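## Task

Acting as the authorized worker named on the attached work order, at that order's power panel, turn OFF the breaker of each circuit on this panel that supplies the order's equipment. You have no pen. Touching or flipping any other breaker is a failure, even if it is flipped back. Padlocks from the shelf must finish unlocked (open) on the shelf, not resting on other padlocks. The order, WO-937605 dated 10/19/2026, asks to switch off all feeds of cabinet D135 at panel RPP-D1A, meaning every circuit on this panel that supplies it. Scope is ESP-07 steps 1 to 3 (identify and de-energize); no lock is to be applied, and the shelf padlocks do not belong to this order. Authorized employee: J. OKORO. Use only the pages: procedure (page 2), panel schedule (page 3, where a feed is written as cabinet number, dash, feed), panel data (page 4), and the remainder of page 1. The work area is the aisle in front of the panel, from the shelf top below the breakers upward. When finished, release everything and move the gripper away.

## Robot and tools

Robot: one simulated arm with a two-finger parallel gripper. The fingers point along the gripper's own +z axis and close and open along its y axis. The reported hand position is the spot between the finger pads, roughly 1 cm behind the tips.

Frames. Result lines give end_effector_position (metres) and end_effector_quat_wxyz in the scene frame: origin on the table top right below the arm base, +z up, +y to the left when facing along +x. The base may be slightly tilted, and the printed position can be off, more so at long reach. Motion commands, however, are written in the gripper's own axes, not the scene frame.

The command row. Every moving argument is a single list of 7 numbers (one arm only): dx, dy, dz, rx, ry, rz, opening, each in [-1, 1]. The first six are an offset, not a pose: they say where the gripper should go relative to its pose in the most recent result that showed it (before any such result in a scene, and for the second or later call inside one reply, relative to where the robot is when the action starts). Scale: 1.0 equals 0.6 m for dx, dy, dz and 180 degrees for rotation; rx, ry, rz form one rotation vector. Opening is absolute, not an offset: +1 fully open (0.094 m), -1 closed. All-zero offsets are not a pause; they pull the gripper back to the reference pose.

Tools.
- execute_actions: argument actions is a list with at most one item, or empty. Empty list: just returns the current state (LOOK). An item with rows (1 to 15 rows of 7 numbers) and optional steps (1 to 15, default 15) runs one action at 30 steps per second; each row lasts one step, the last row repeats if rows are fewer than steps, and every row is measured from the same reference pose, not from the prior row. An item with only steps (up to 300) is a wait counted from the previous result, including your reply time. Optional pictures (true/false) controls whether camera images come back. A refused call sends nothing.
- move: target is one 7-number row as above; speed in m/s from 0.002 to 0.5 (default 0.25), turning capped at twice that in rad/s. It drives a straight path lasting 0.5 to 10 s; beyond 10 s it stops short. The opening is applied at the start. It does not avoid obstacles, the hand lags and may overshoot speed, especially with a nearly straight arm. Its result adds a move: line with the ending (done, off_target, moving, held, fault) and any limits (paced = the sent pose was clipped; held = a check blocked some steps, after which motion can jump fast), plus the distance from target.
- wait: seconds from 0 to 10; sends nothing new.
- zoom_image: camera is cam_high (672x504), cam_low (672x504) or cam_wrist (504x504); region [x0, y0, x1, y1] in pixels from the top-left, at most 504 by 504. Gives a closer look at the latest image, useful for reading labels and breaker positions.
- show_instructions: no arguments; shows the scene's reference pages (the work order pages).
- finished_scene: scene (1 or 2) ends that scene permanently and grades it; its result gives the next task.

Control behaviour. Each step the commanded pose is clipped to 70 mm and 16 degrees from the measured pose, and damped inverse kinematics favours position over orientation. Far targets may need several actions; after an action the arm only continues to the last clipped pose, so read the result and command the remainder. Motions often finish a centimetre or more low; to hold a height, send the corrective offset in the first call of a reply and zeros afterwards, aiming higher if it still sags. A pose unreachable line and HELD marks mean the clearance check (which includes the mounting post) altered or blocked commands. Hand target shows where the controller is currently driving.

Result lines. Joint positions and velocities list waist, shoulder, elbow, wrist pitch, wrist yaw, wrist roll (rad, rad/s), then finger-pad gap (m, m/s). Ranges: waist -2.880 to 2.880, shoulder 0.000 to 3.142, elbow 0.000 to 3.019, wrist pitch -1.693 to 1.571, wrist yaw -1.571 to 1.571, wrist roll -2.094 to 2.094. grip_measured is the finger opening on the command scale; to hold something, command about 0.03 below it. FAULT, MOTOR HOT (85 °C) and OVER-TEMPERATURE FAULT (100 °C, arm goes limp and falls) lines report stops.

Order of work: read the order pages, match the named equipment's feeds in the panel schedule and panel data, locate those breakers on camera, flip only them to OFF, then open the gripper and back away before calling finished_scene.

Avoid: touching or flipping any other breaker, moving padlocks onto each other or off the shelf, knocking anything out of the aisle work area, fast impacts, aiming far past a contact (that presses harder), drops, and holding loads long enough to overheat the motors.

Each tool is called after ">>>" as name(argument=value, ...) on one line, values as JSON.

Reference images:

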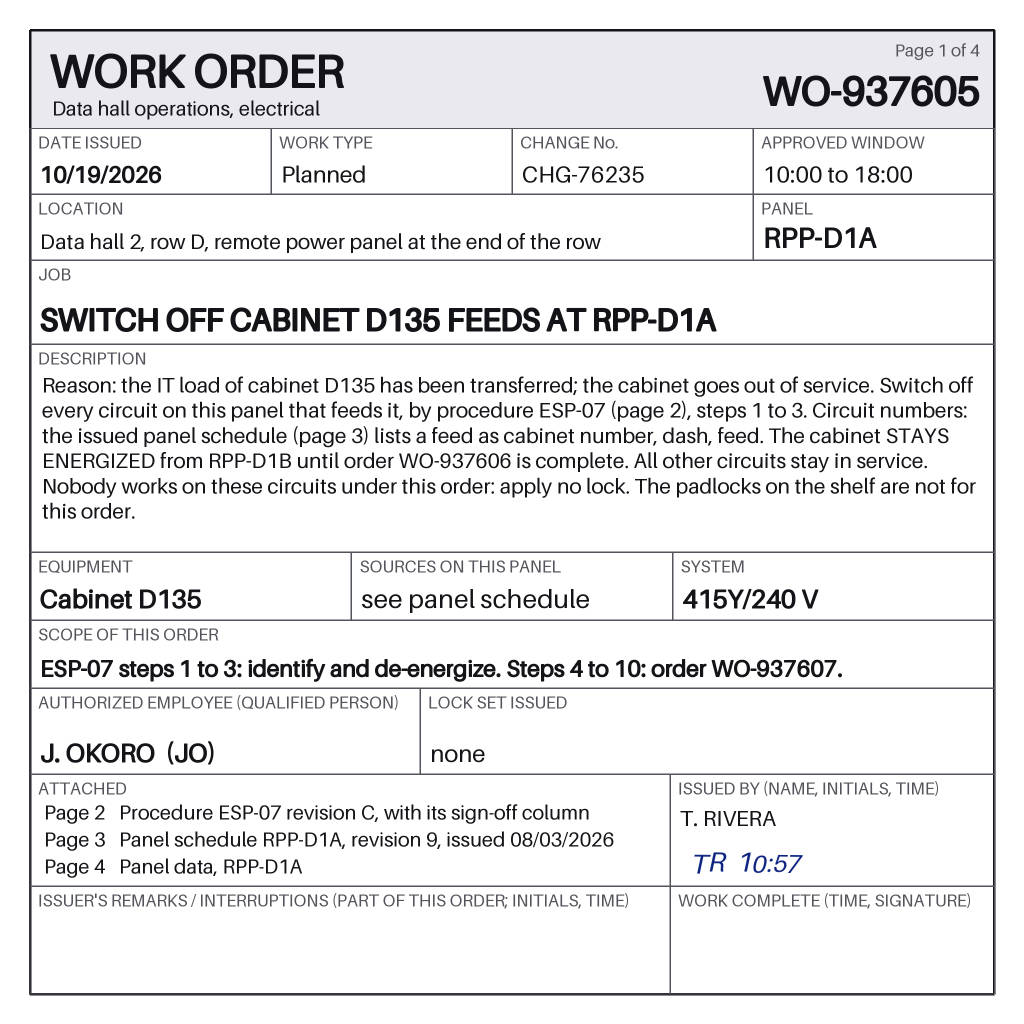

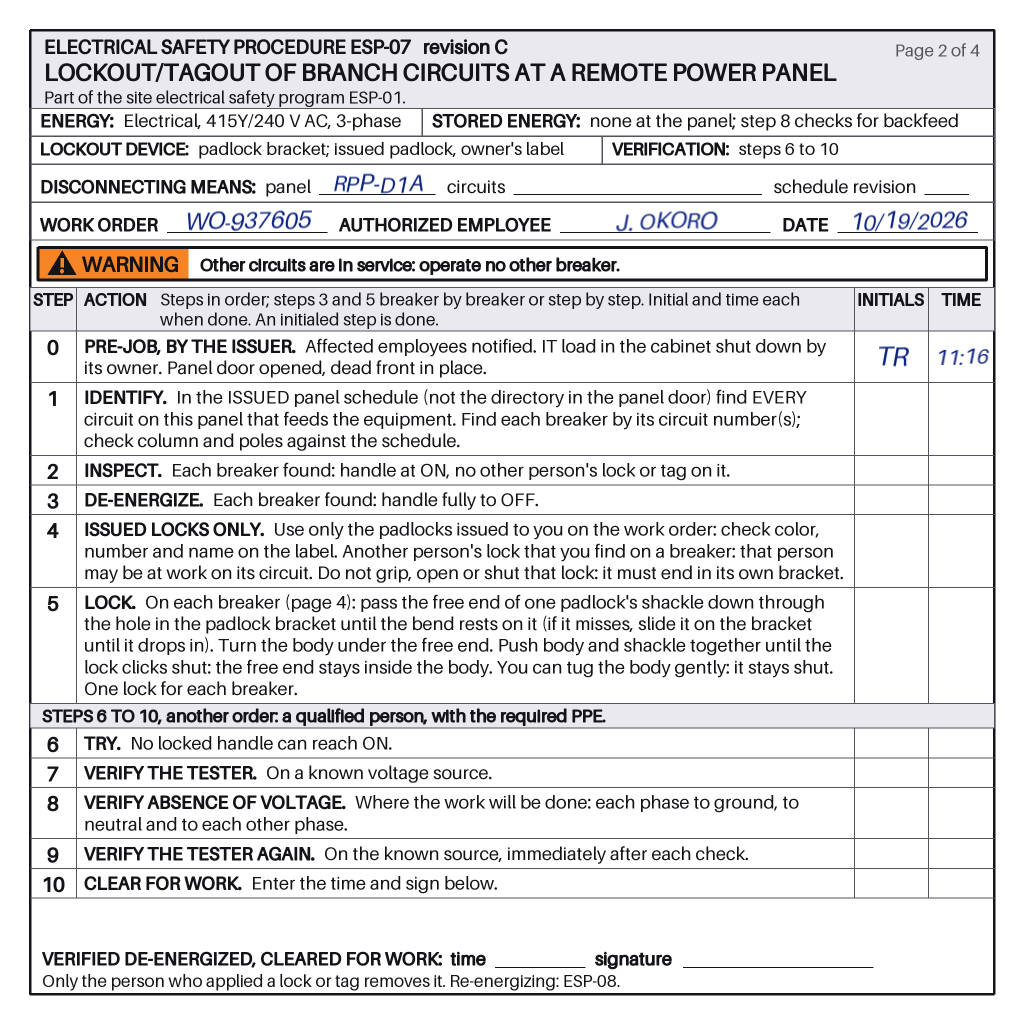

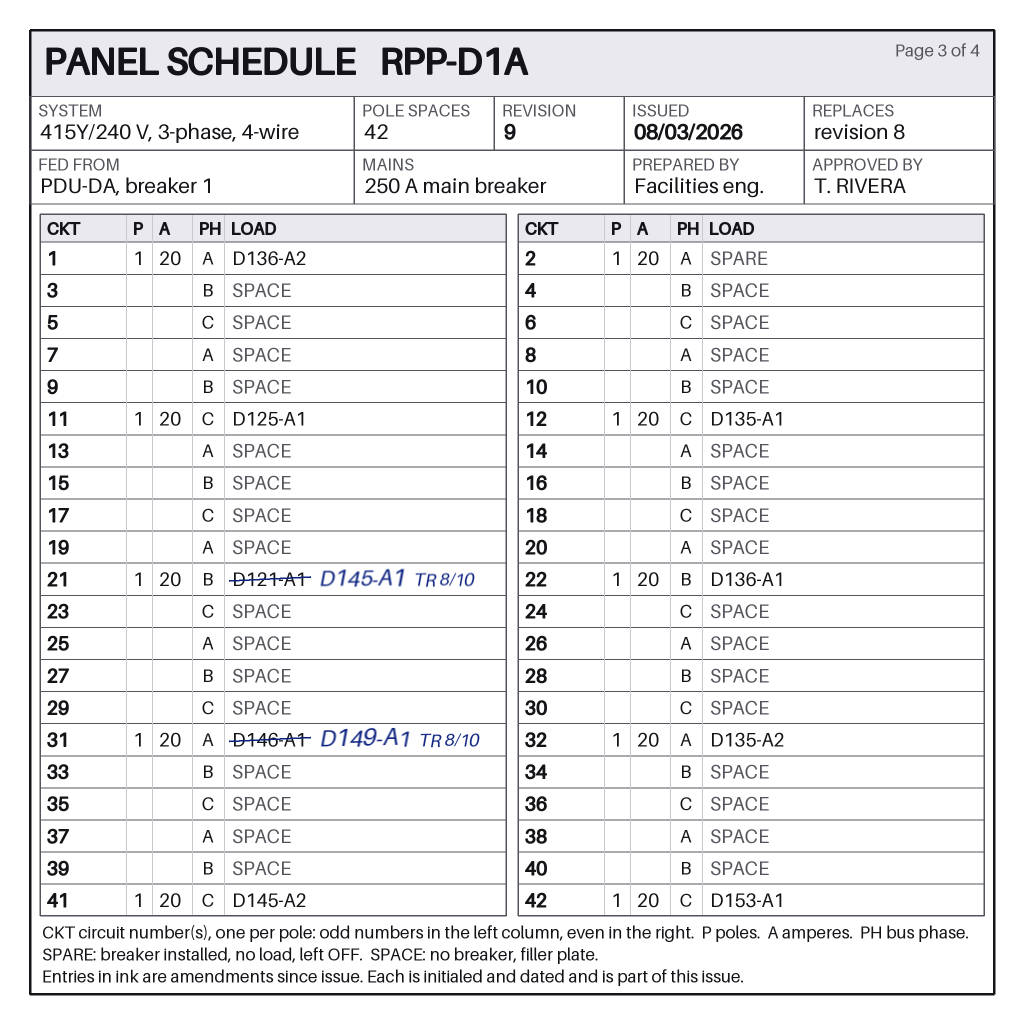

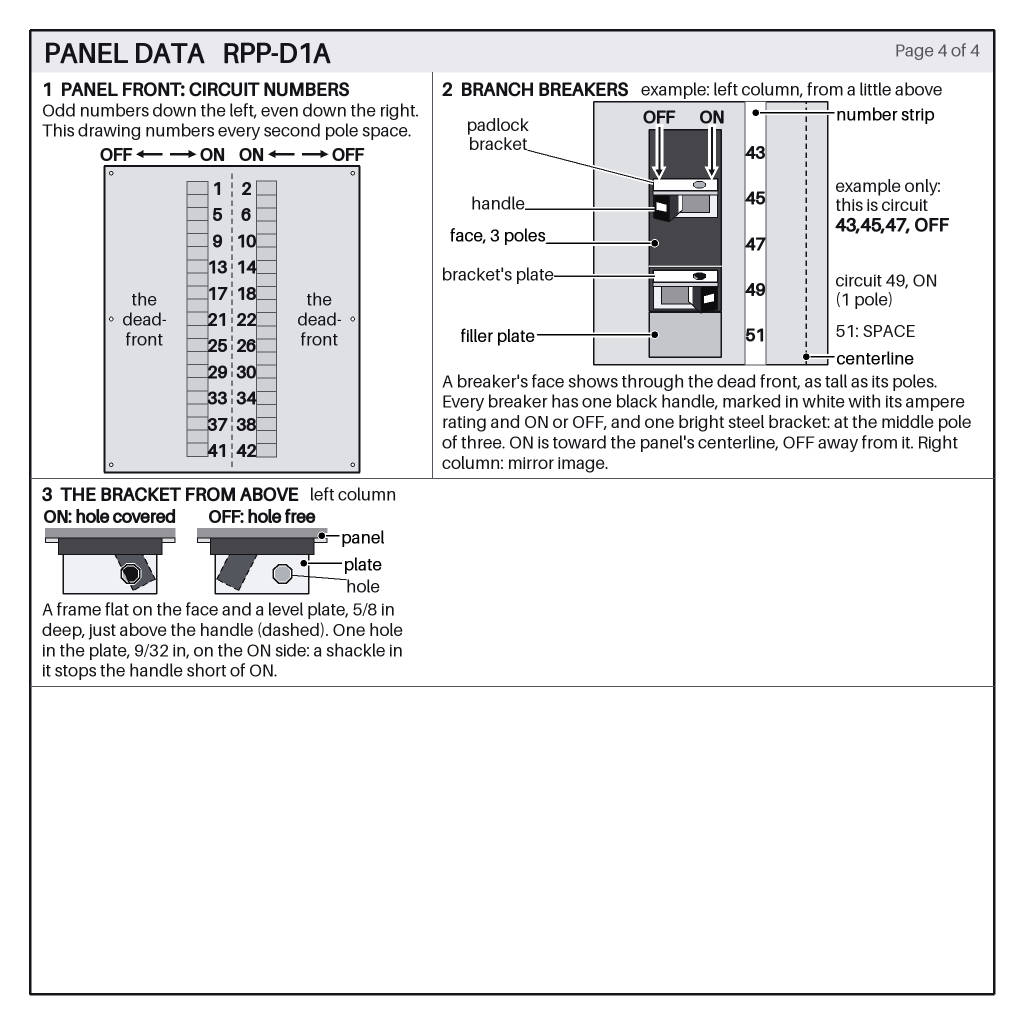

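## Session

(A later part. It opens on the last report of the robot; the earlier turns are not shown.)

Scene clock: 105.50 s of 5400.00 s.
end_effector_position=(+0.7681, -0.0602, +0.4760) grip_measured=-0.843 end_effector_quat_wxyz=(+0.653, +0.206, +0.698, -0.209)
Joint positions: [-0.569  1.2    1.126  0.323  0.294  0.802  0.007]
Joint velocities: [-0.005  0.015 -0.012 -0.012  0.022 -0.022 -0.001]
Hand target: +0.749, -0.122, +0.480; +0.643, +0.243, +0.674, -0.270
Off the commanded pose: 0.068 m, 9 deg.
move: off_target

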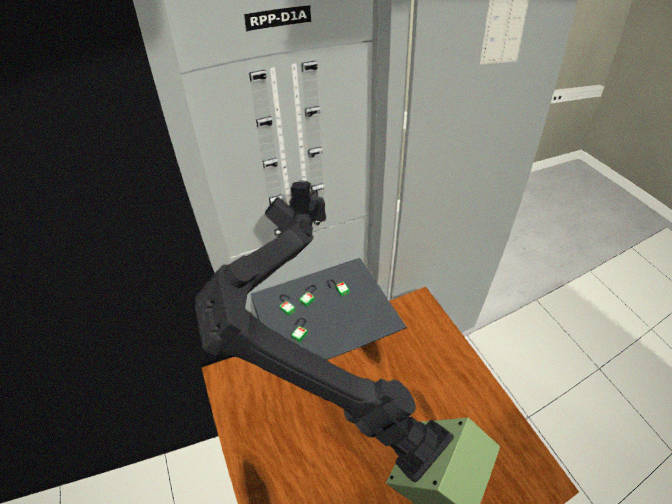

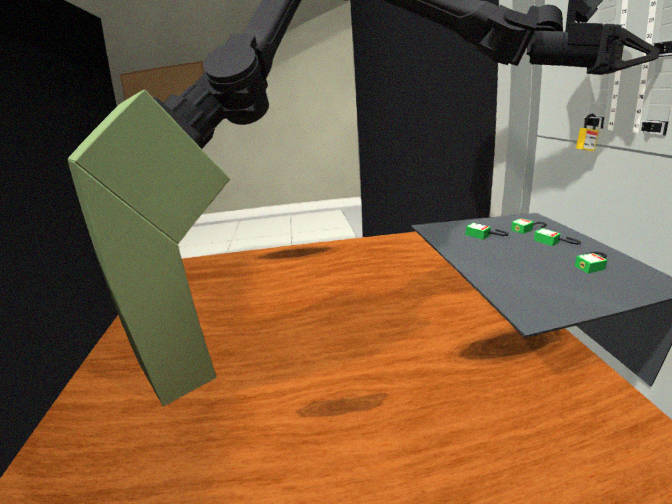

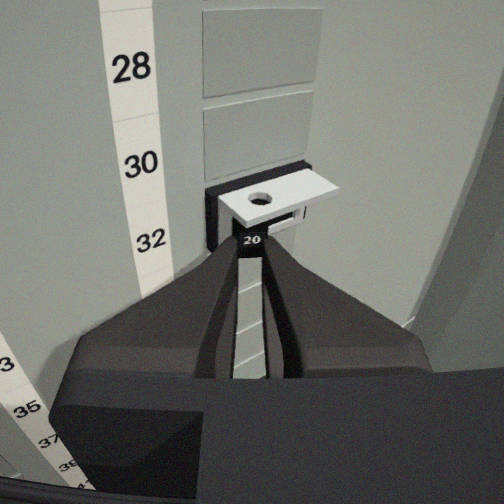

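>>> move(target=[0.0,-0.1,0.04,0.0,0,0,-0.5], speed=0.04)

Scene clock: 108.17 s of 5400.00 s.
end_effector_position=(+0.7663, -0.0652, +0.4778) grip_measured=-0.501 end_effector_quat_wxyz=(+0.657, +0.178, +0.713, -0.169)
Joint positions: [-0.616  1.209  1.087  0.429  0.166  0.81   0.023]
Joint velocities: [ 0.024 -0.005 -0.017  0.007 -0.022 -0.022 -0.002]
Hand target: +0.750, -0.120, +0.478; +0.653, +0.206, +0.698, -0.209
Off the commanded pose: 0.059 m, 6 deg.
move: off_target

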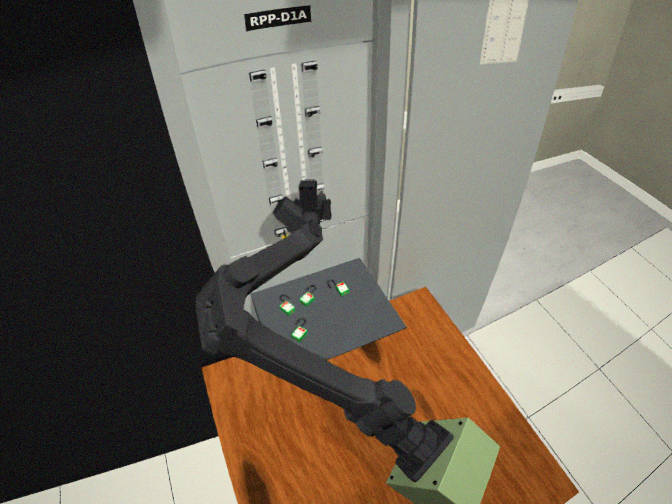

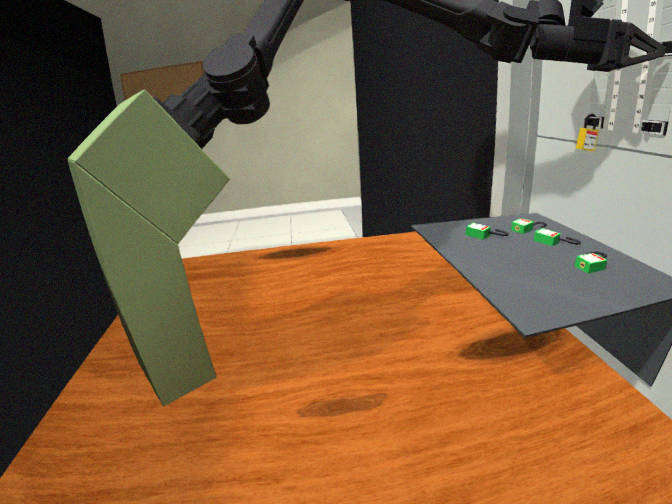

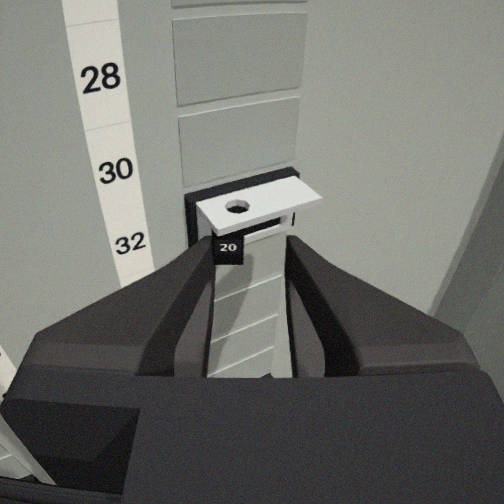

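>>> move(target=[0.0,0.0,-0.05,0,0,0,-0.5], speed=0.04)

>>> move(target=[0.0,0.0,0,-0.157,0,-0.065,0.1], speed=0.15)

Scene clock: 109.97 s of 5400.00 s.
end_effector_position=(+0.7413, -0.0579, +0.4822) grip_measured=-0.501 end_effector_quat_wxyz=(+0.656, +0.182, +0.712, -0.173)
Joint positions: [-0.615  1.144  1.014  0.429  0.175  0.81   0.023]
Joint velocities: [-0.005 -0.005 -0.017  0.012 -0.022  0.051 -0.   ]
Hand target: +0.740, -0.051, +0.480; +0.657, +0.178, +0.713, -0.169
Off the commanded pose: 0.007 m, 1 deg.
move: done

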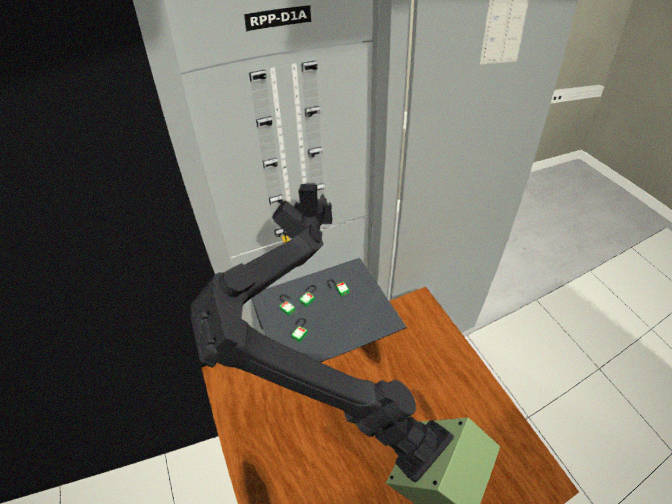

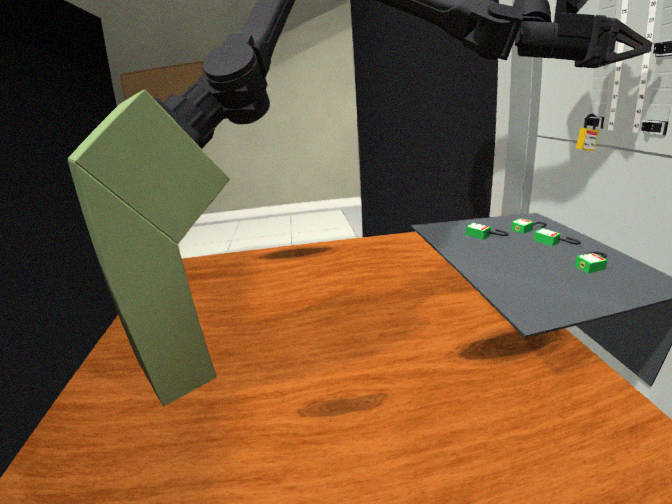

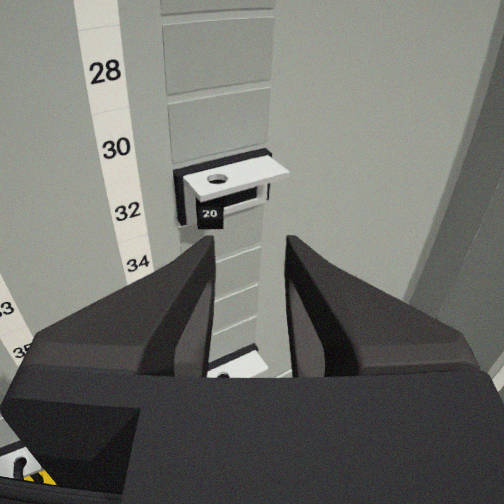

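Scene clock: 112.10 s of 5400.00 s.
end_effector_position=(+0.7426, -0.0469, +0.4846) grip_measured=+0.098 end_effector_quat_wxyz=(+0.657, -0.053, +0.750, -0.053)
Joint positions: [-0.765  1.279  0.957  0.962 -0.332  0.712  0.052]
Joint velocities: [-0.005 -0.005 -0.002  0.032 -0.022 -0.051 -0.001]
Hand target: +0.740, -0.057, +0.482; +0.656, -0.058, +0.750, -0.061
Off the commanded pose: 0.011 m, 1 deg.
move: off_target

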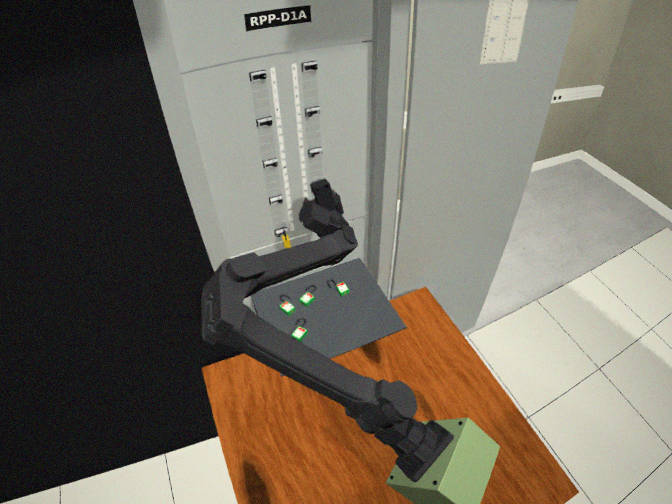

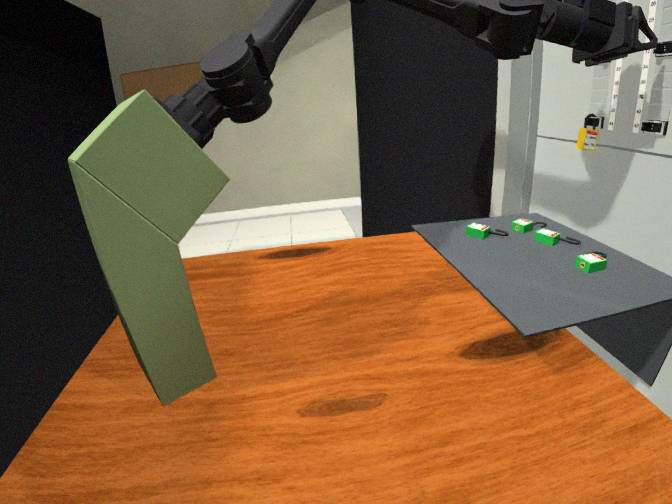

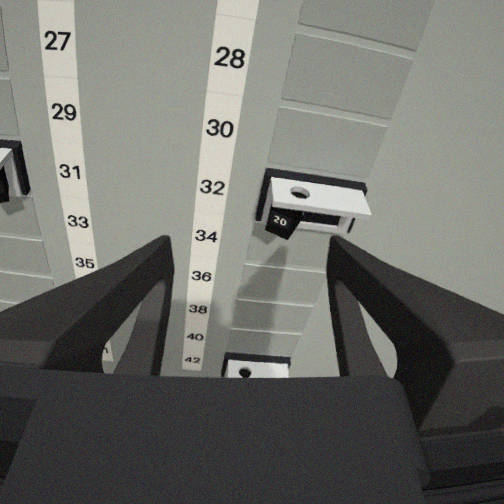

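>>> move(target=[0.02,-0.05,0.0,0,0,-0.02,0.1], speed=0.04)

>>> move(target=[0.005,0.0,0.05,0,0,0,0.1], speed=0.02)

Scene clock: 113.80 s of 5400.00 s.
end_effector_position=(+0.7383, -0.0717, +0.4746) grip_measured=+0.098 end_effector_quat_wxyz=(+0.653, -0.065, +0.752, -0.066)
Joint positions: [-0.787  1.337  0.957  1.016 -0.355  0.687  0.052]
Joint velocities: [-0.015  0.005 -0.002  0.012 -0.022 -0.022  0.002]
Hand target: +0.741, -0.078, +0.478; +0.655, -0.076, +0.748, -0.073
Off the commanded pose: 0.008 m, 2 deg.
move: done

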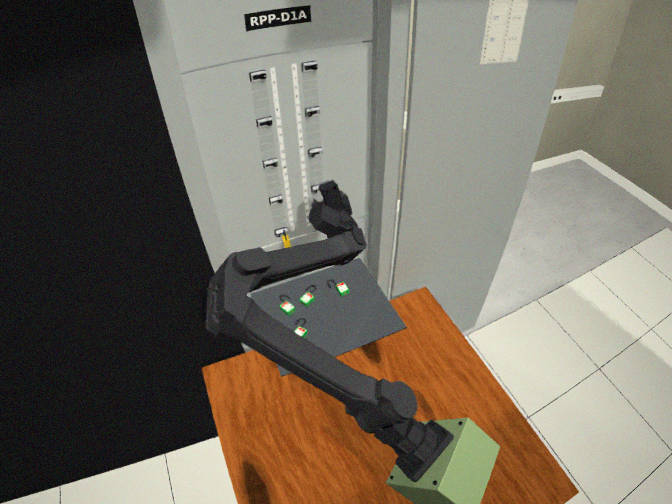

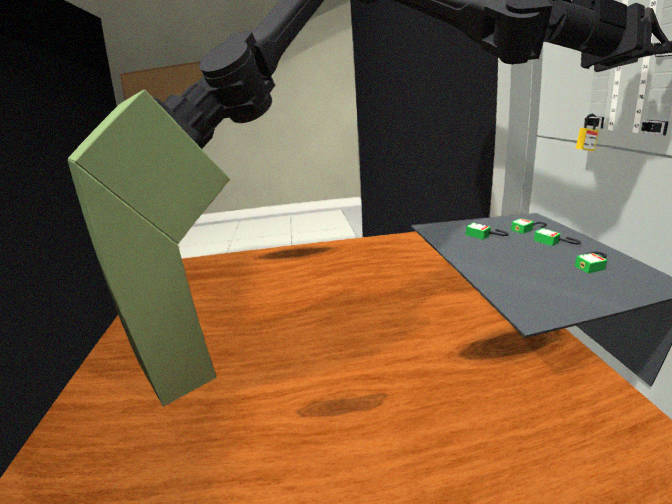

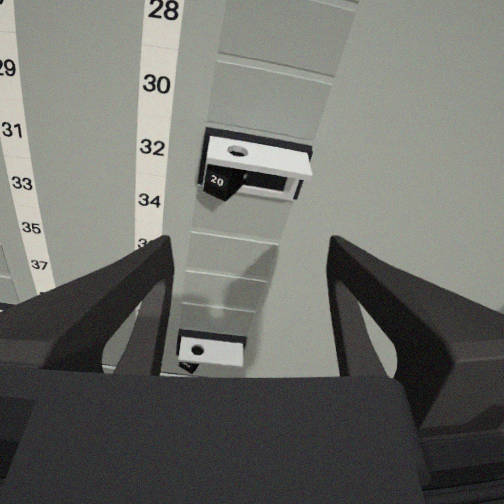

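Scene clock: 115.57 s of 5400.00 s.
end_effector_position=(+0.7563, -0.0751, +0.4794) grip_measured=+0.098 end_effector_quat_wxyz=(+0.657, -0.062, +0.748, -0.070)
Joint positions: [-0.784  1.36   1.012  0.984 -0.337  0.685  0.052]
Joint velocities: [-0.015 -0.005 -0.002 -0.017  0.007 -0.125 -0.001]
Hand target: +0.767, -0.073, +0.468; +0.653, -0.065, +0.752, -0.066
Off the commanded pose: 0.017 m, 1 deg.
move: off_target

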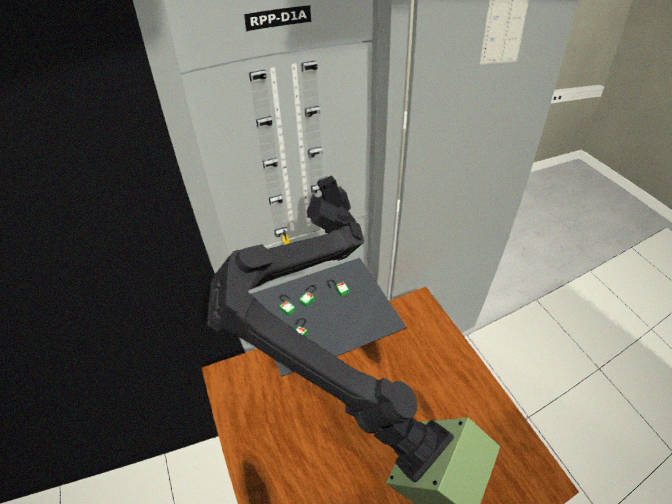

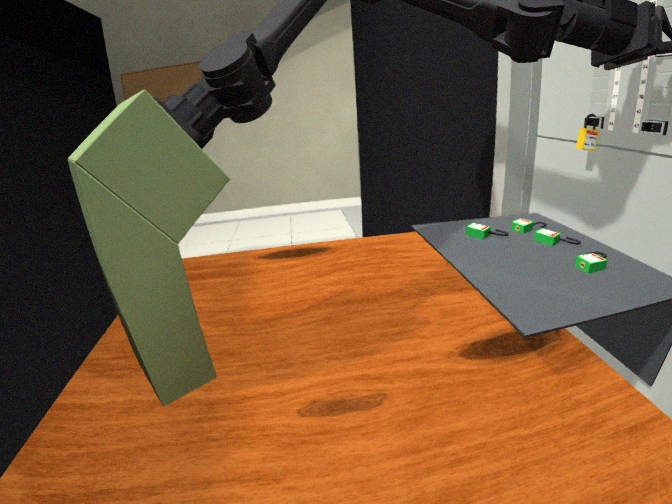

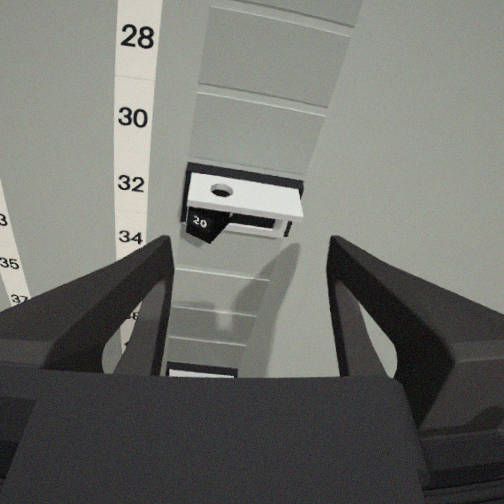

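>>> move(target=[0.015,0.012,0.035,0,0,0,0.1], speed=0.02)

>>> move(target=[0.01,0.0,0.01,0,0,0,-1], speed=0.02)

Scene clock: 117.73 s of 5400.00 s.
end_effector_position=(+0.7646, -0.0729, +0.4784) grip_measured=+0.098 end_effector_quat_wxyz=(+0.662, -0.059, +0.744, -0.073)
Joint positions: [-0.769  1.366  1.033  0.968 -0.31   0.677  0.052]
Joint velocities: [-0.015 -0.024  0.012  0.002 -0.022 -0.007  0.002]
Hand target: +0.775, -0.070, +0.467; +0.657, -0.062, +0.748, -0.069
Off the commanded pose: 0.017 m, 1 deg.
move: off_target

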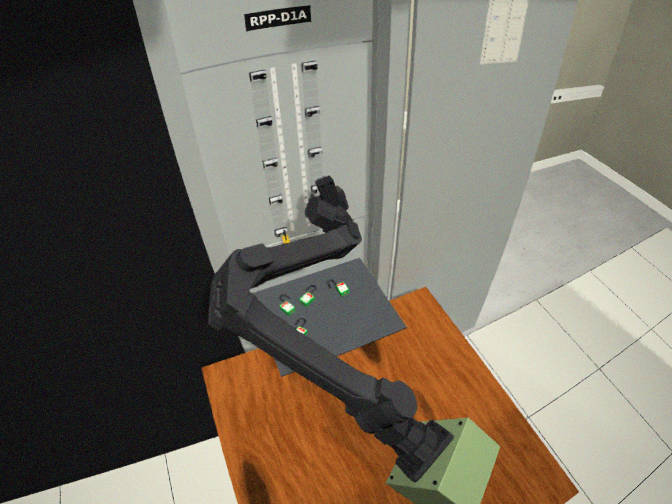

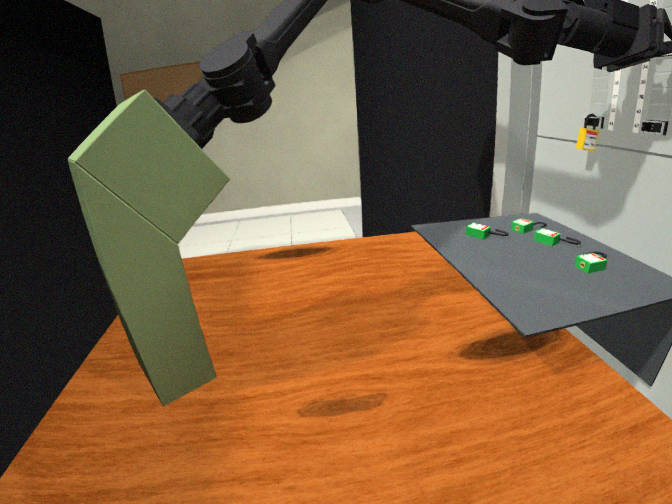

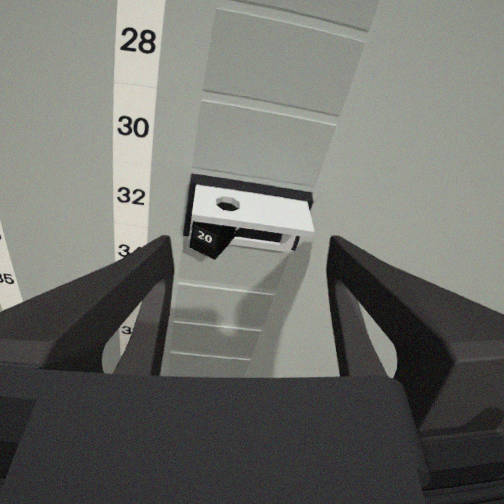

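Scene clock: 118.43 s of 5400.00 s.
end_effector_position=(+0.7653, -0.0611, +0.4761) grip_measured=-0.826 end_effector_quat_wxyz=(+0.660, -0.067, +0.746, -0.061)
Joint positions: [-0.757  1.356  1.03   0.976 -0.324  0.678  0.008]
Joint velocities: [-0.005 -0.015  0.002 -0.007 -0.051  0.022 -0.001]
Hand target: +0.769, -0.074, +0.472; +0.661, -0.059, +0.744, -0.073
Off the commanded pose: 0.014 m, 2 deg.
move: off_target

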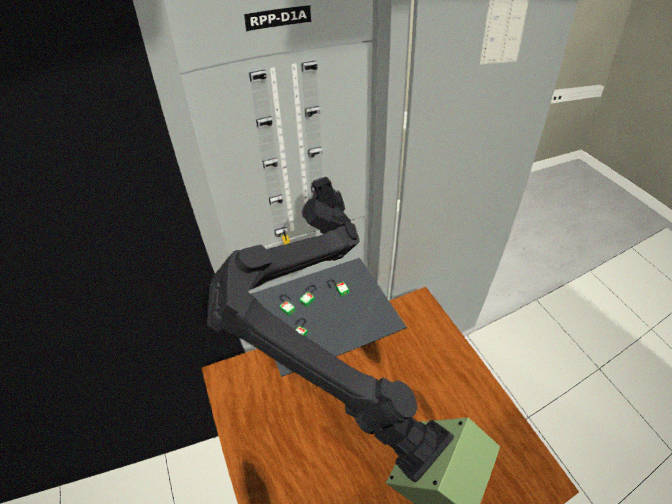

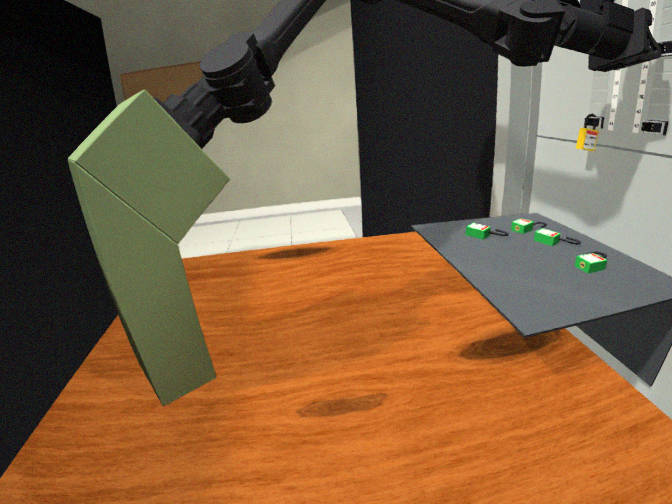

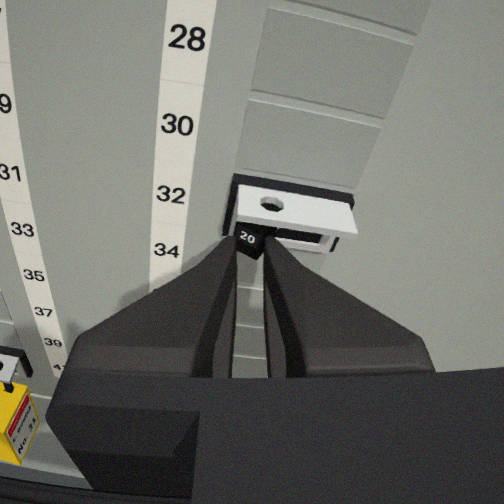

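>>> move(target=[0.0,-0.03,0.005,0,0,-0.07,0.15], speed=0.03)

Scene clock: 122.73 s of 5400.00 s.
end_effector_position=(+0.7627, -0.0716, +0.4746) grip_measured=+0.148 end_effector_quat_wxyz=(+0.646, -0.136, +0.741, -0.126)
Joint positions: [-0.772  1.37   1.03   0.979 -0.341  0.492  0.054]
Joint velocities: [-0.005  0.005  0.002 -0.007 -0.051 -0.11  -0.   ]
Hand target: +0.768, -0.079, +0.479; +0.649, -0.148, +0.734, -0.134
Off the commanded pose: 0.010 m, 2 deg.
move: done

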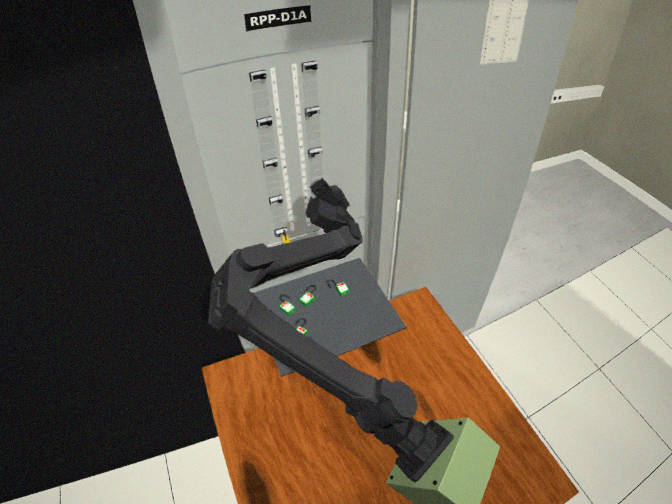

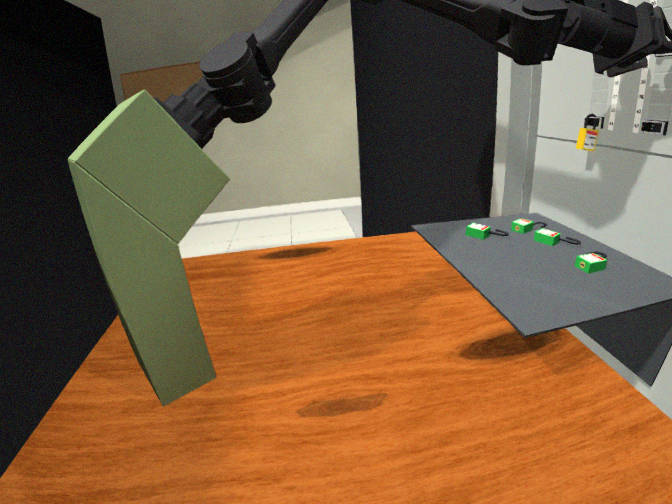

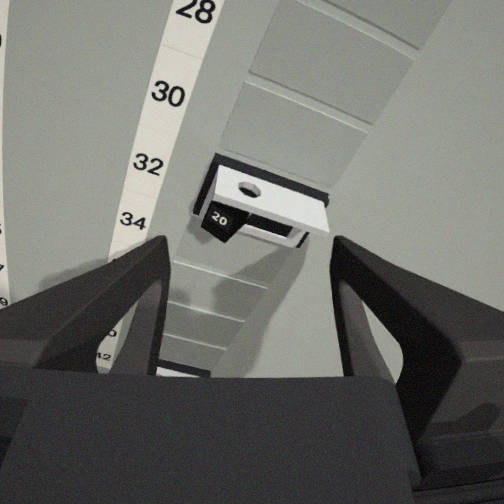

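>>> move(target=[-0.018,-0.01,0.02,0,0,0,0.15], speed=0.02)

>>> move(target=[0.0,0.0,0.008,0,0,0,-1], speed=0.02)

Scene clock: 124.43 s of 5400.00 s.
end_effector_position=(+0.7681, -0.0706, +0.4766) grip_measured=+0.148 end_effector_quat_wxyz=(+0.643, -0.137, +0.743, -0.126)
Joint positions: [-0.773  1.37   1.047  0.957 -0.346  0.49   0.054]
Joint velocities: [ 0.005  0.005 -0.037  0.007 -0.066 -0.007 -0.001]
Hand target: +0.776, -0.073, +0.486; +0.646, -0.136, +0.740, -0.126
Off the commanded pose: 0.012 m, 0 deg.
move: off_target

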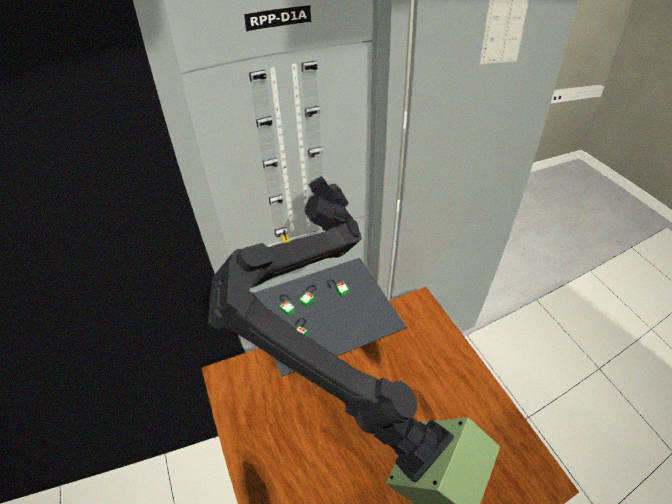

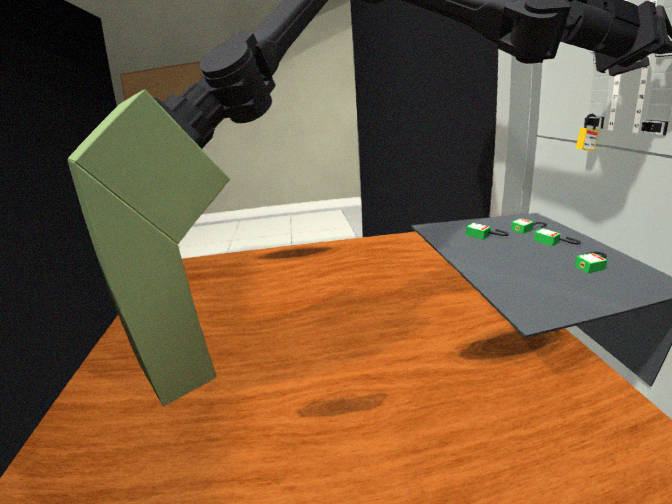

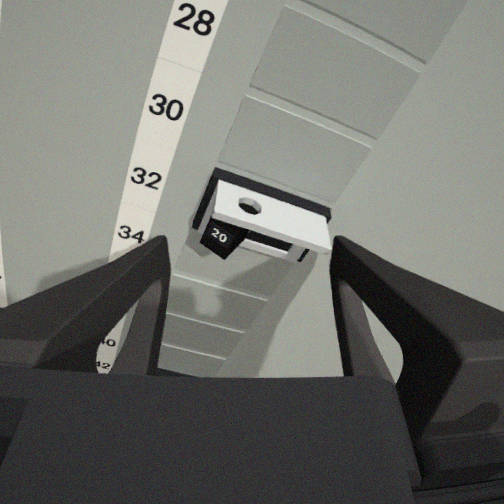

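Scene clock: 125.13 s of 5400.00 s.
end_effector_position=(+0.7608, -0.0815, +0.4750) grip_measured=-0.985 end_effector_quat_wxyz=(+0.638, -0.129, +0.748, -0.132)
Joint positions: [-0.787  1.372  1.031  0.952 -0.351  0.494  0.001]
Joint velocities: [ 0.005 -0.015  0.012 -0.002  0.051 -0.037  0.   ]
Hand target: +0.772, -0.070, +0.476; +0.643, -0.136, +0.743, -0.125
Off the commanded pose: 0.016 m, 1 deg.
move: off_target

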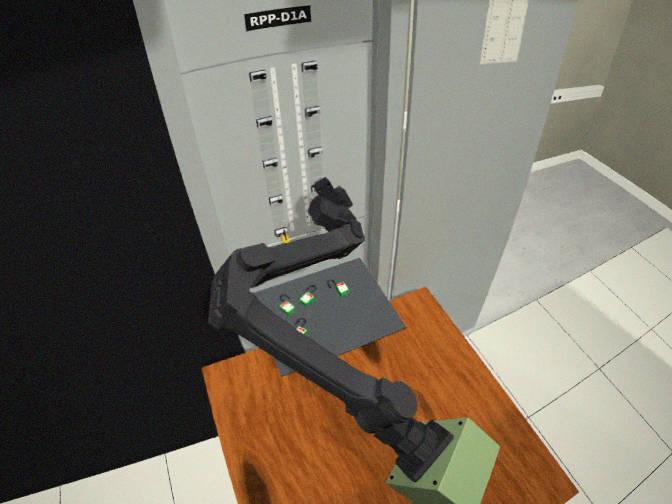

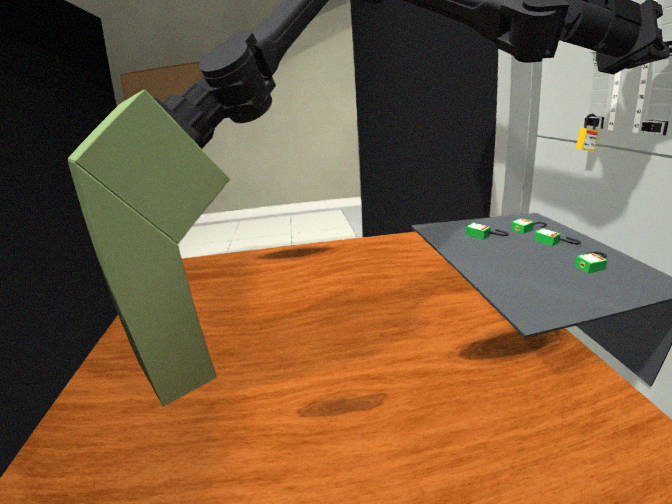

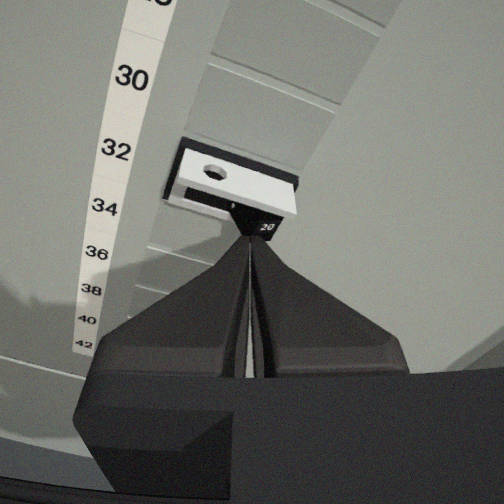

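>>> move(target=[0,0,-0.06,0,0,0,-1], speed=0.08)

>>> move(target=[-0.38,-0.137,-0.065,0,0,0,0.15], speed=0.2)

Scene clock: 127.03 s of 5400.00 s.
end_effector_position=(+0.7280, -0.0821, +0.4731) grip_measured=-0.987 end_effector_quat_wxyz=(+0.633, -0.128, +0.752, -0.136)
Joint positions: [-0.806  1.329  0.934  0.995 -0.37   0.496  0.001]
Joint velocities: [-0.005  0.005 -0.012  0.002 -0.081  0.022 -0.001]
Hand target: +0.725, -0.080, +0.480; +0.638, -0.129, +0.748, -0.132
Off the commanded pose: 0.008 m, 1 deg.
move: done

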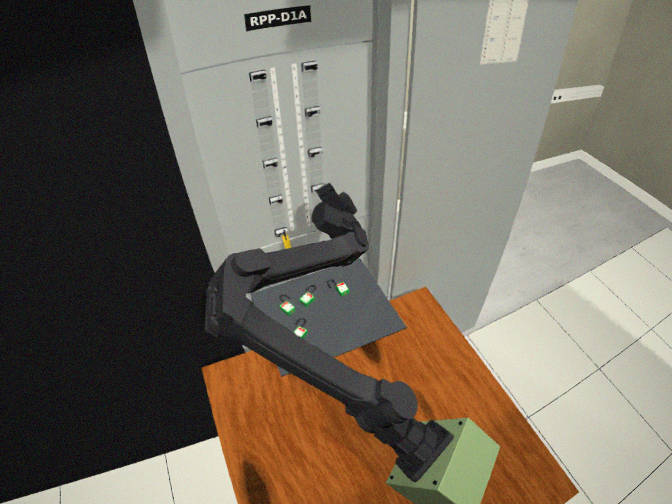

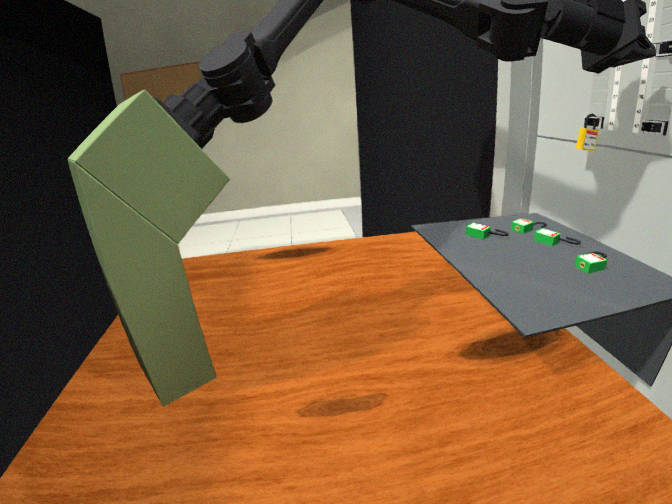

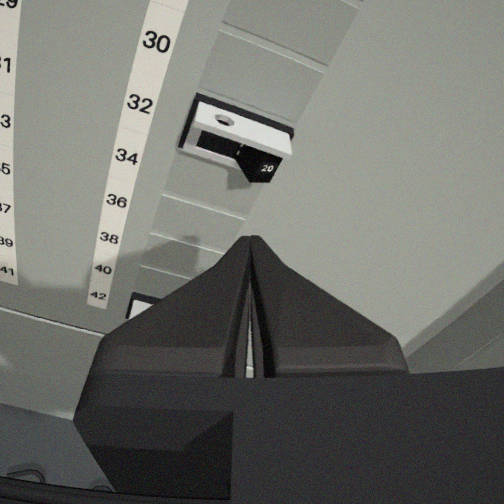

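Scene clock: 128.80 s of 5400.00 s.
end_effector_position=(+0.7218, -0.0730, +0.7107) grip_measured=+0.148 end_effector_quat_wxyz=(+0.630, -0.130, +0.752, -0.144)
Joint positions: [-1.288  1.2    1.176  0.806 -0.743  0.836  0.054]
Joint velocities: [-0.005 -0.005  0.007  0.007  0.095 -0.007 -0.001]
Hand target: +0.728, -0.070, +0.715; +0.630, -0.128, +0.753, -0.138
Off the commanded pose: 0.011 m, 1 deg.
move: off_target

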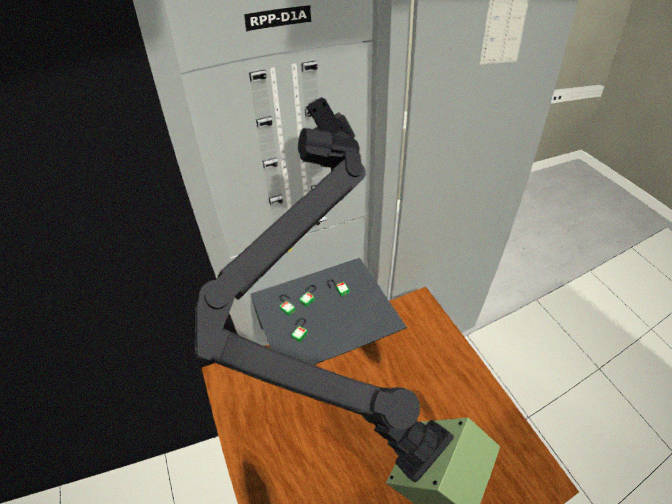

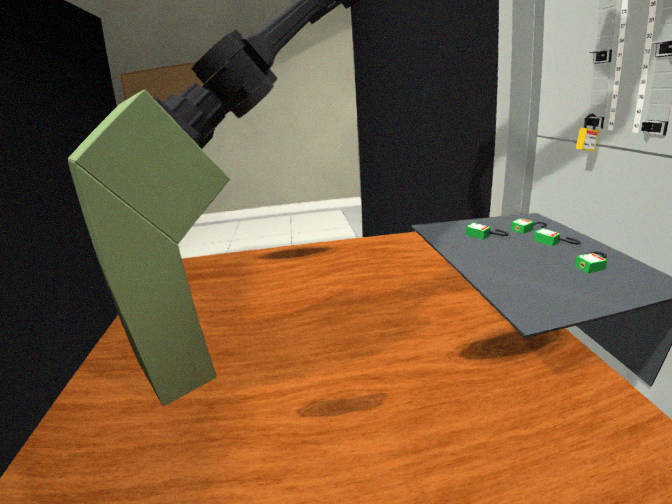

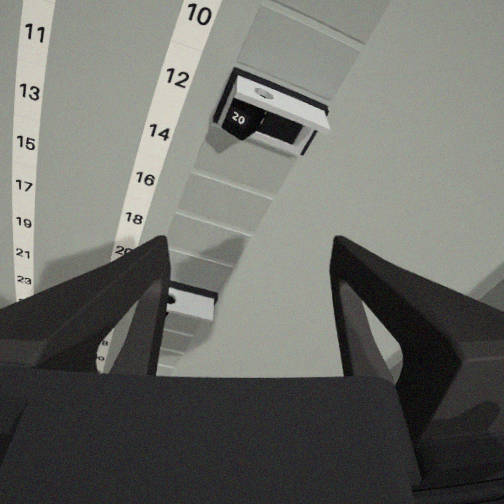

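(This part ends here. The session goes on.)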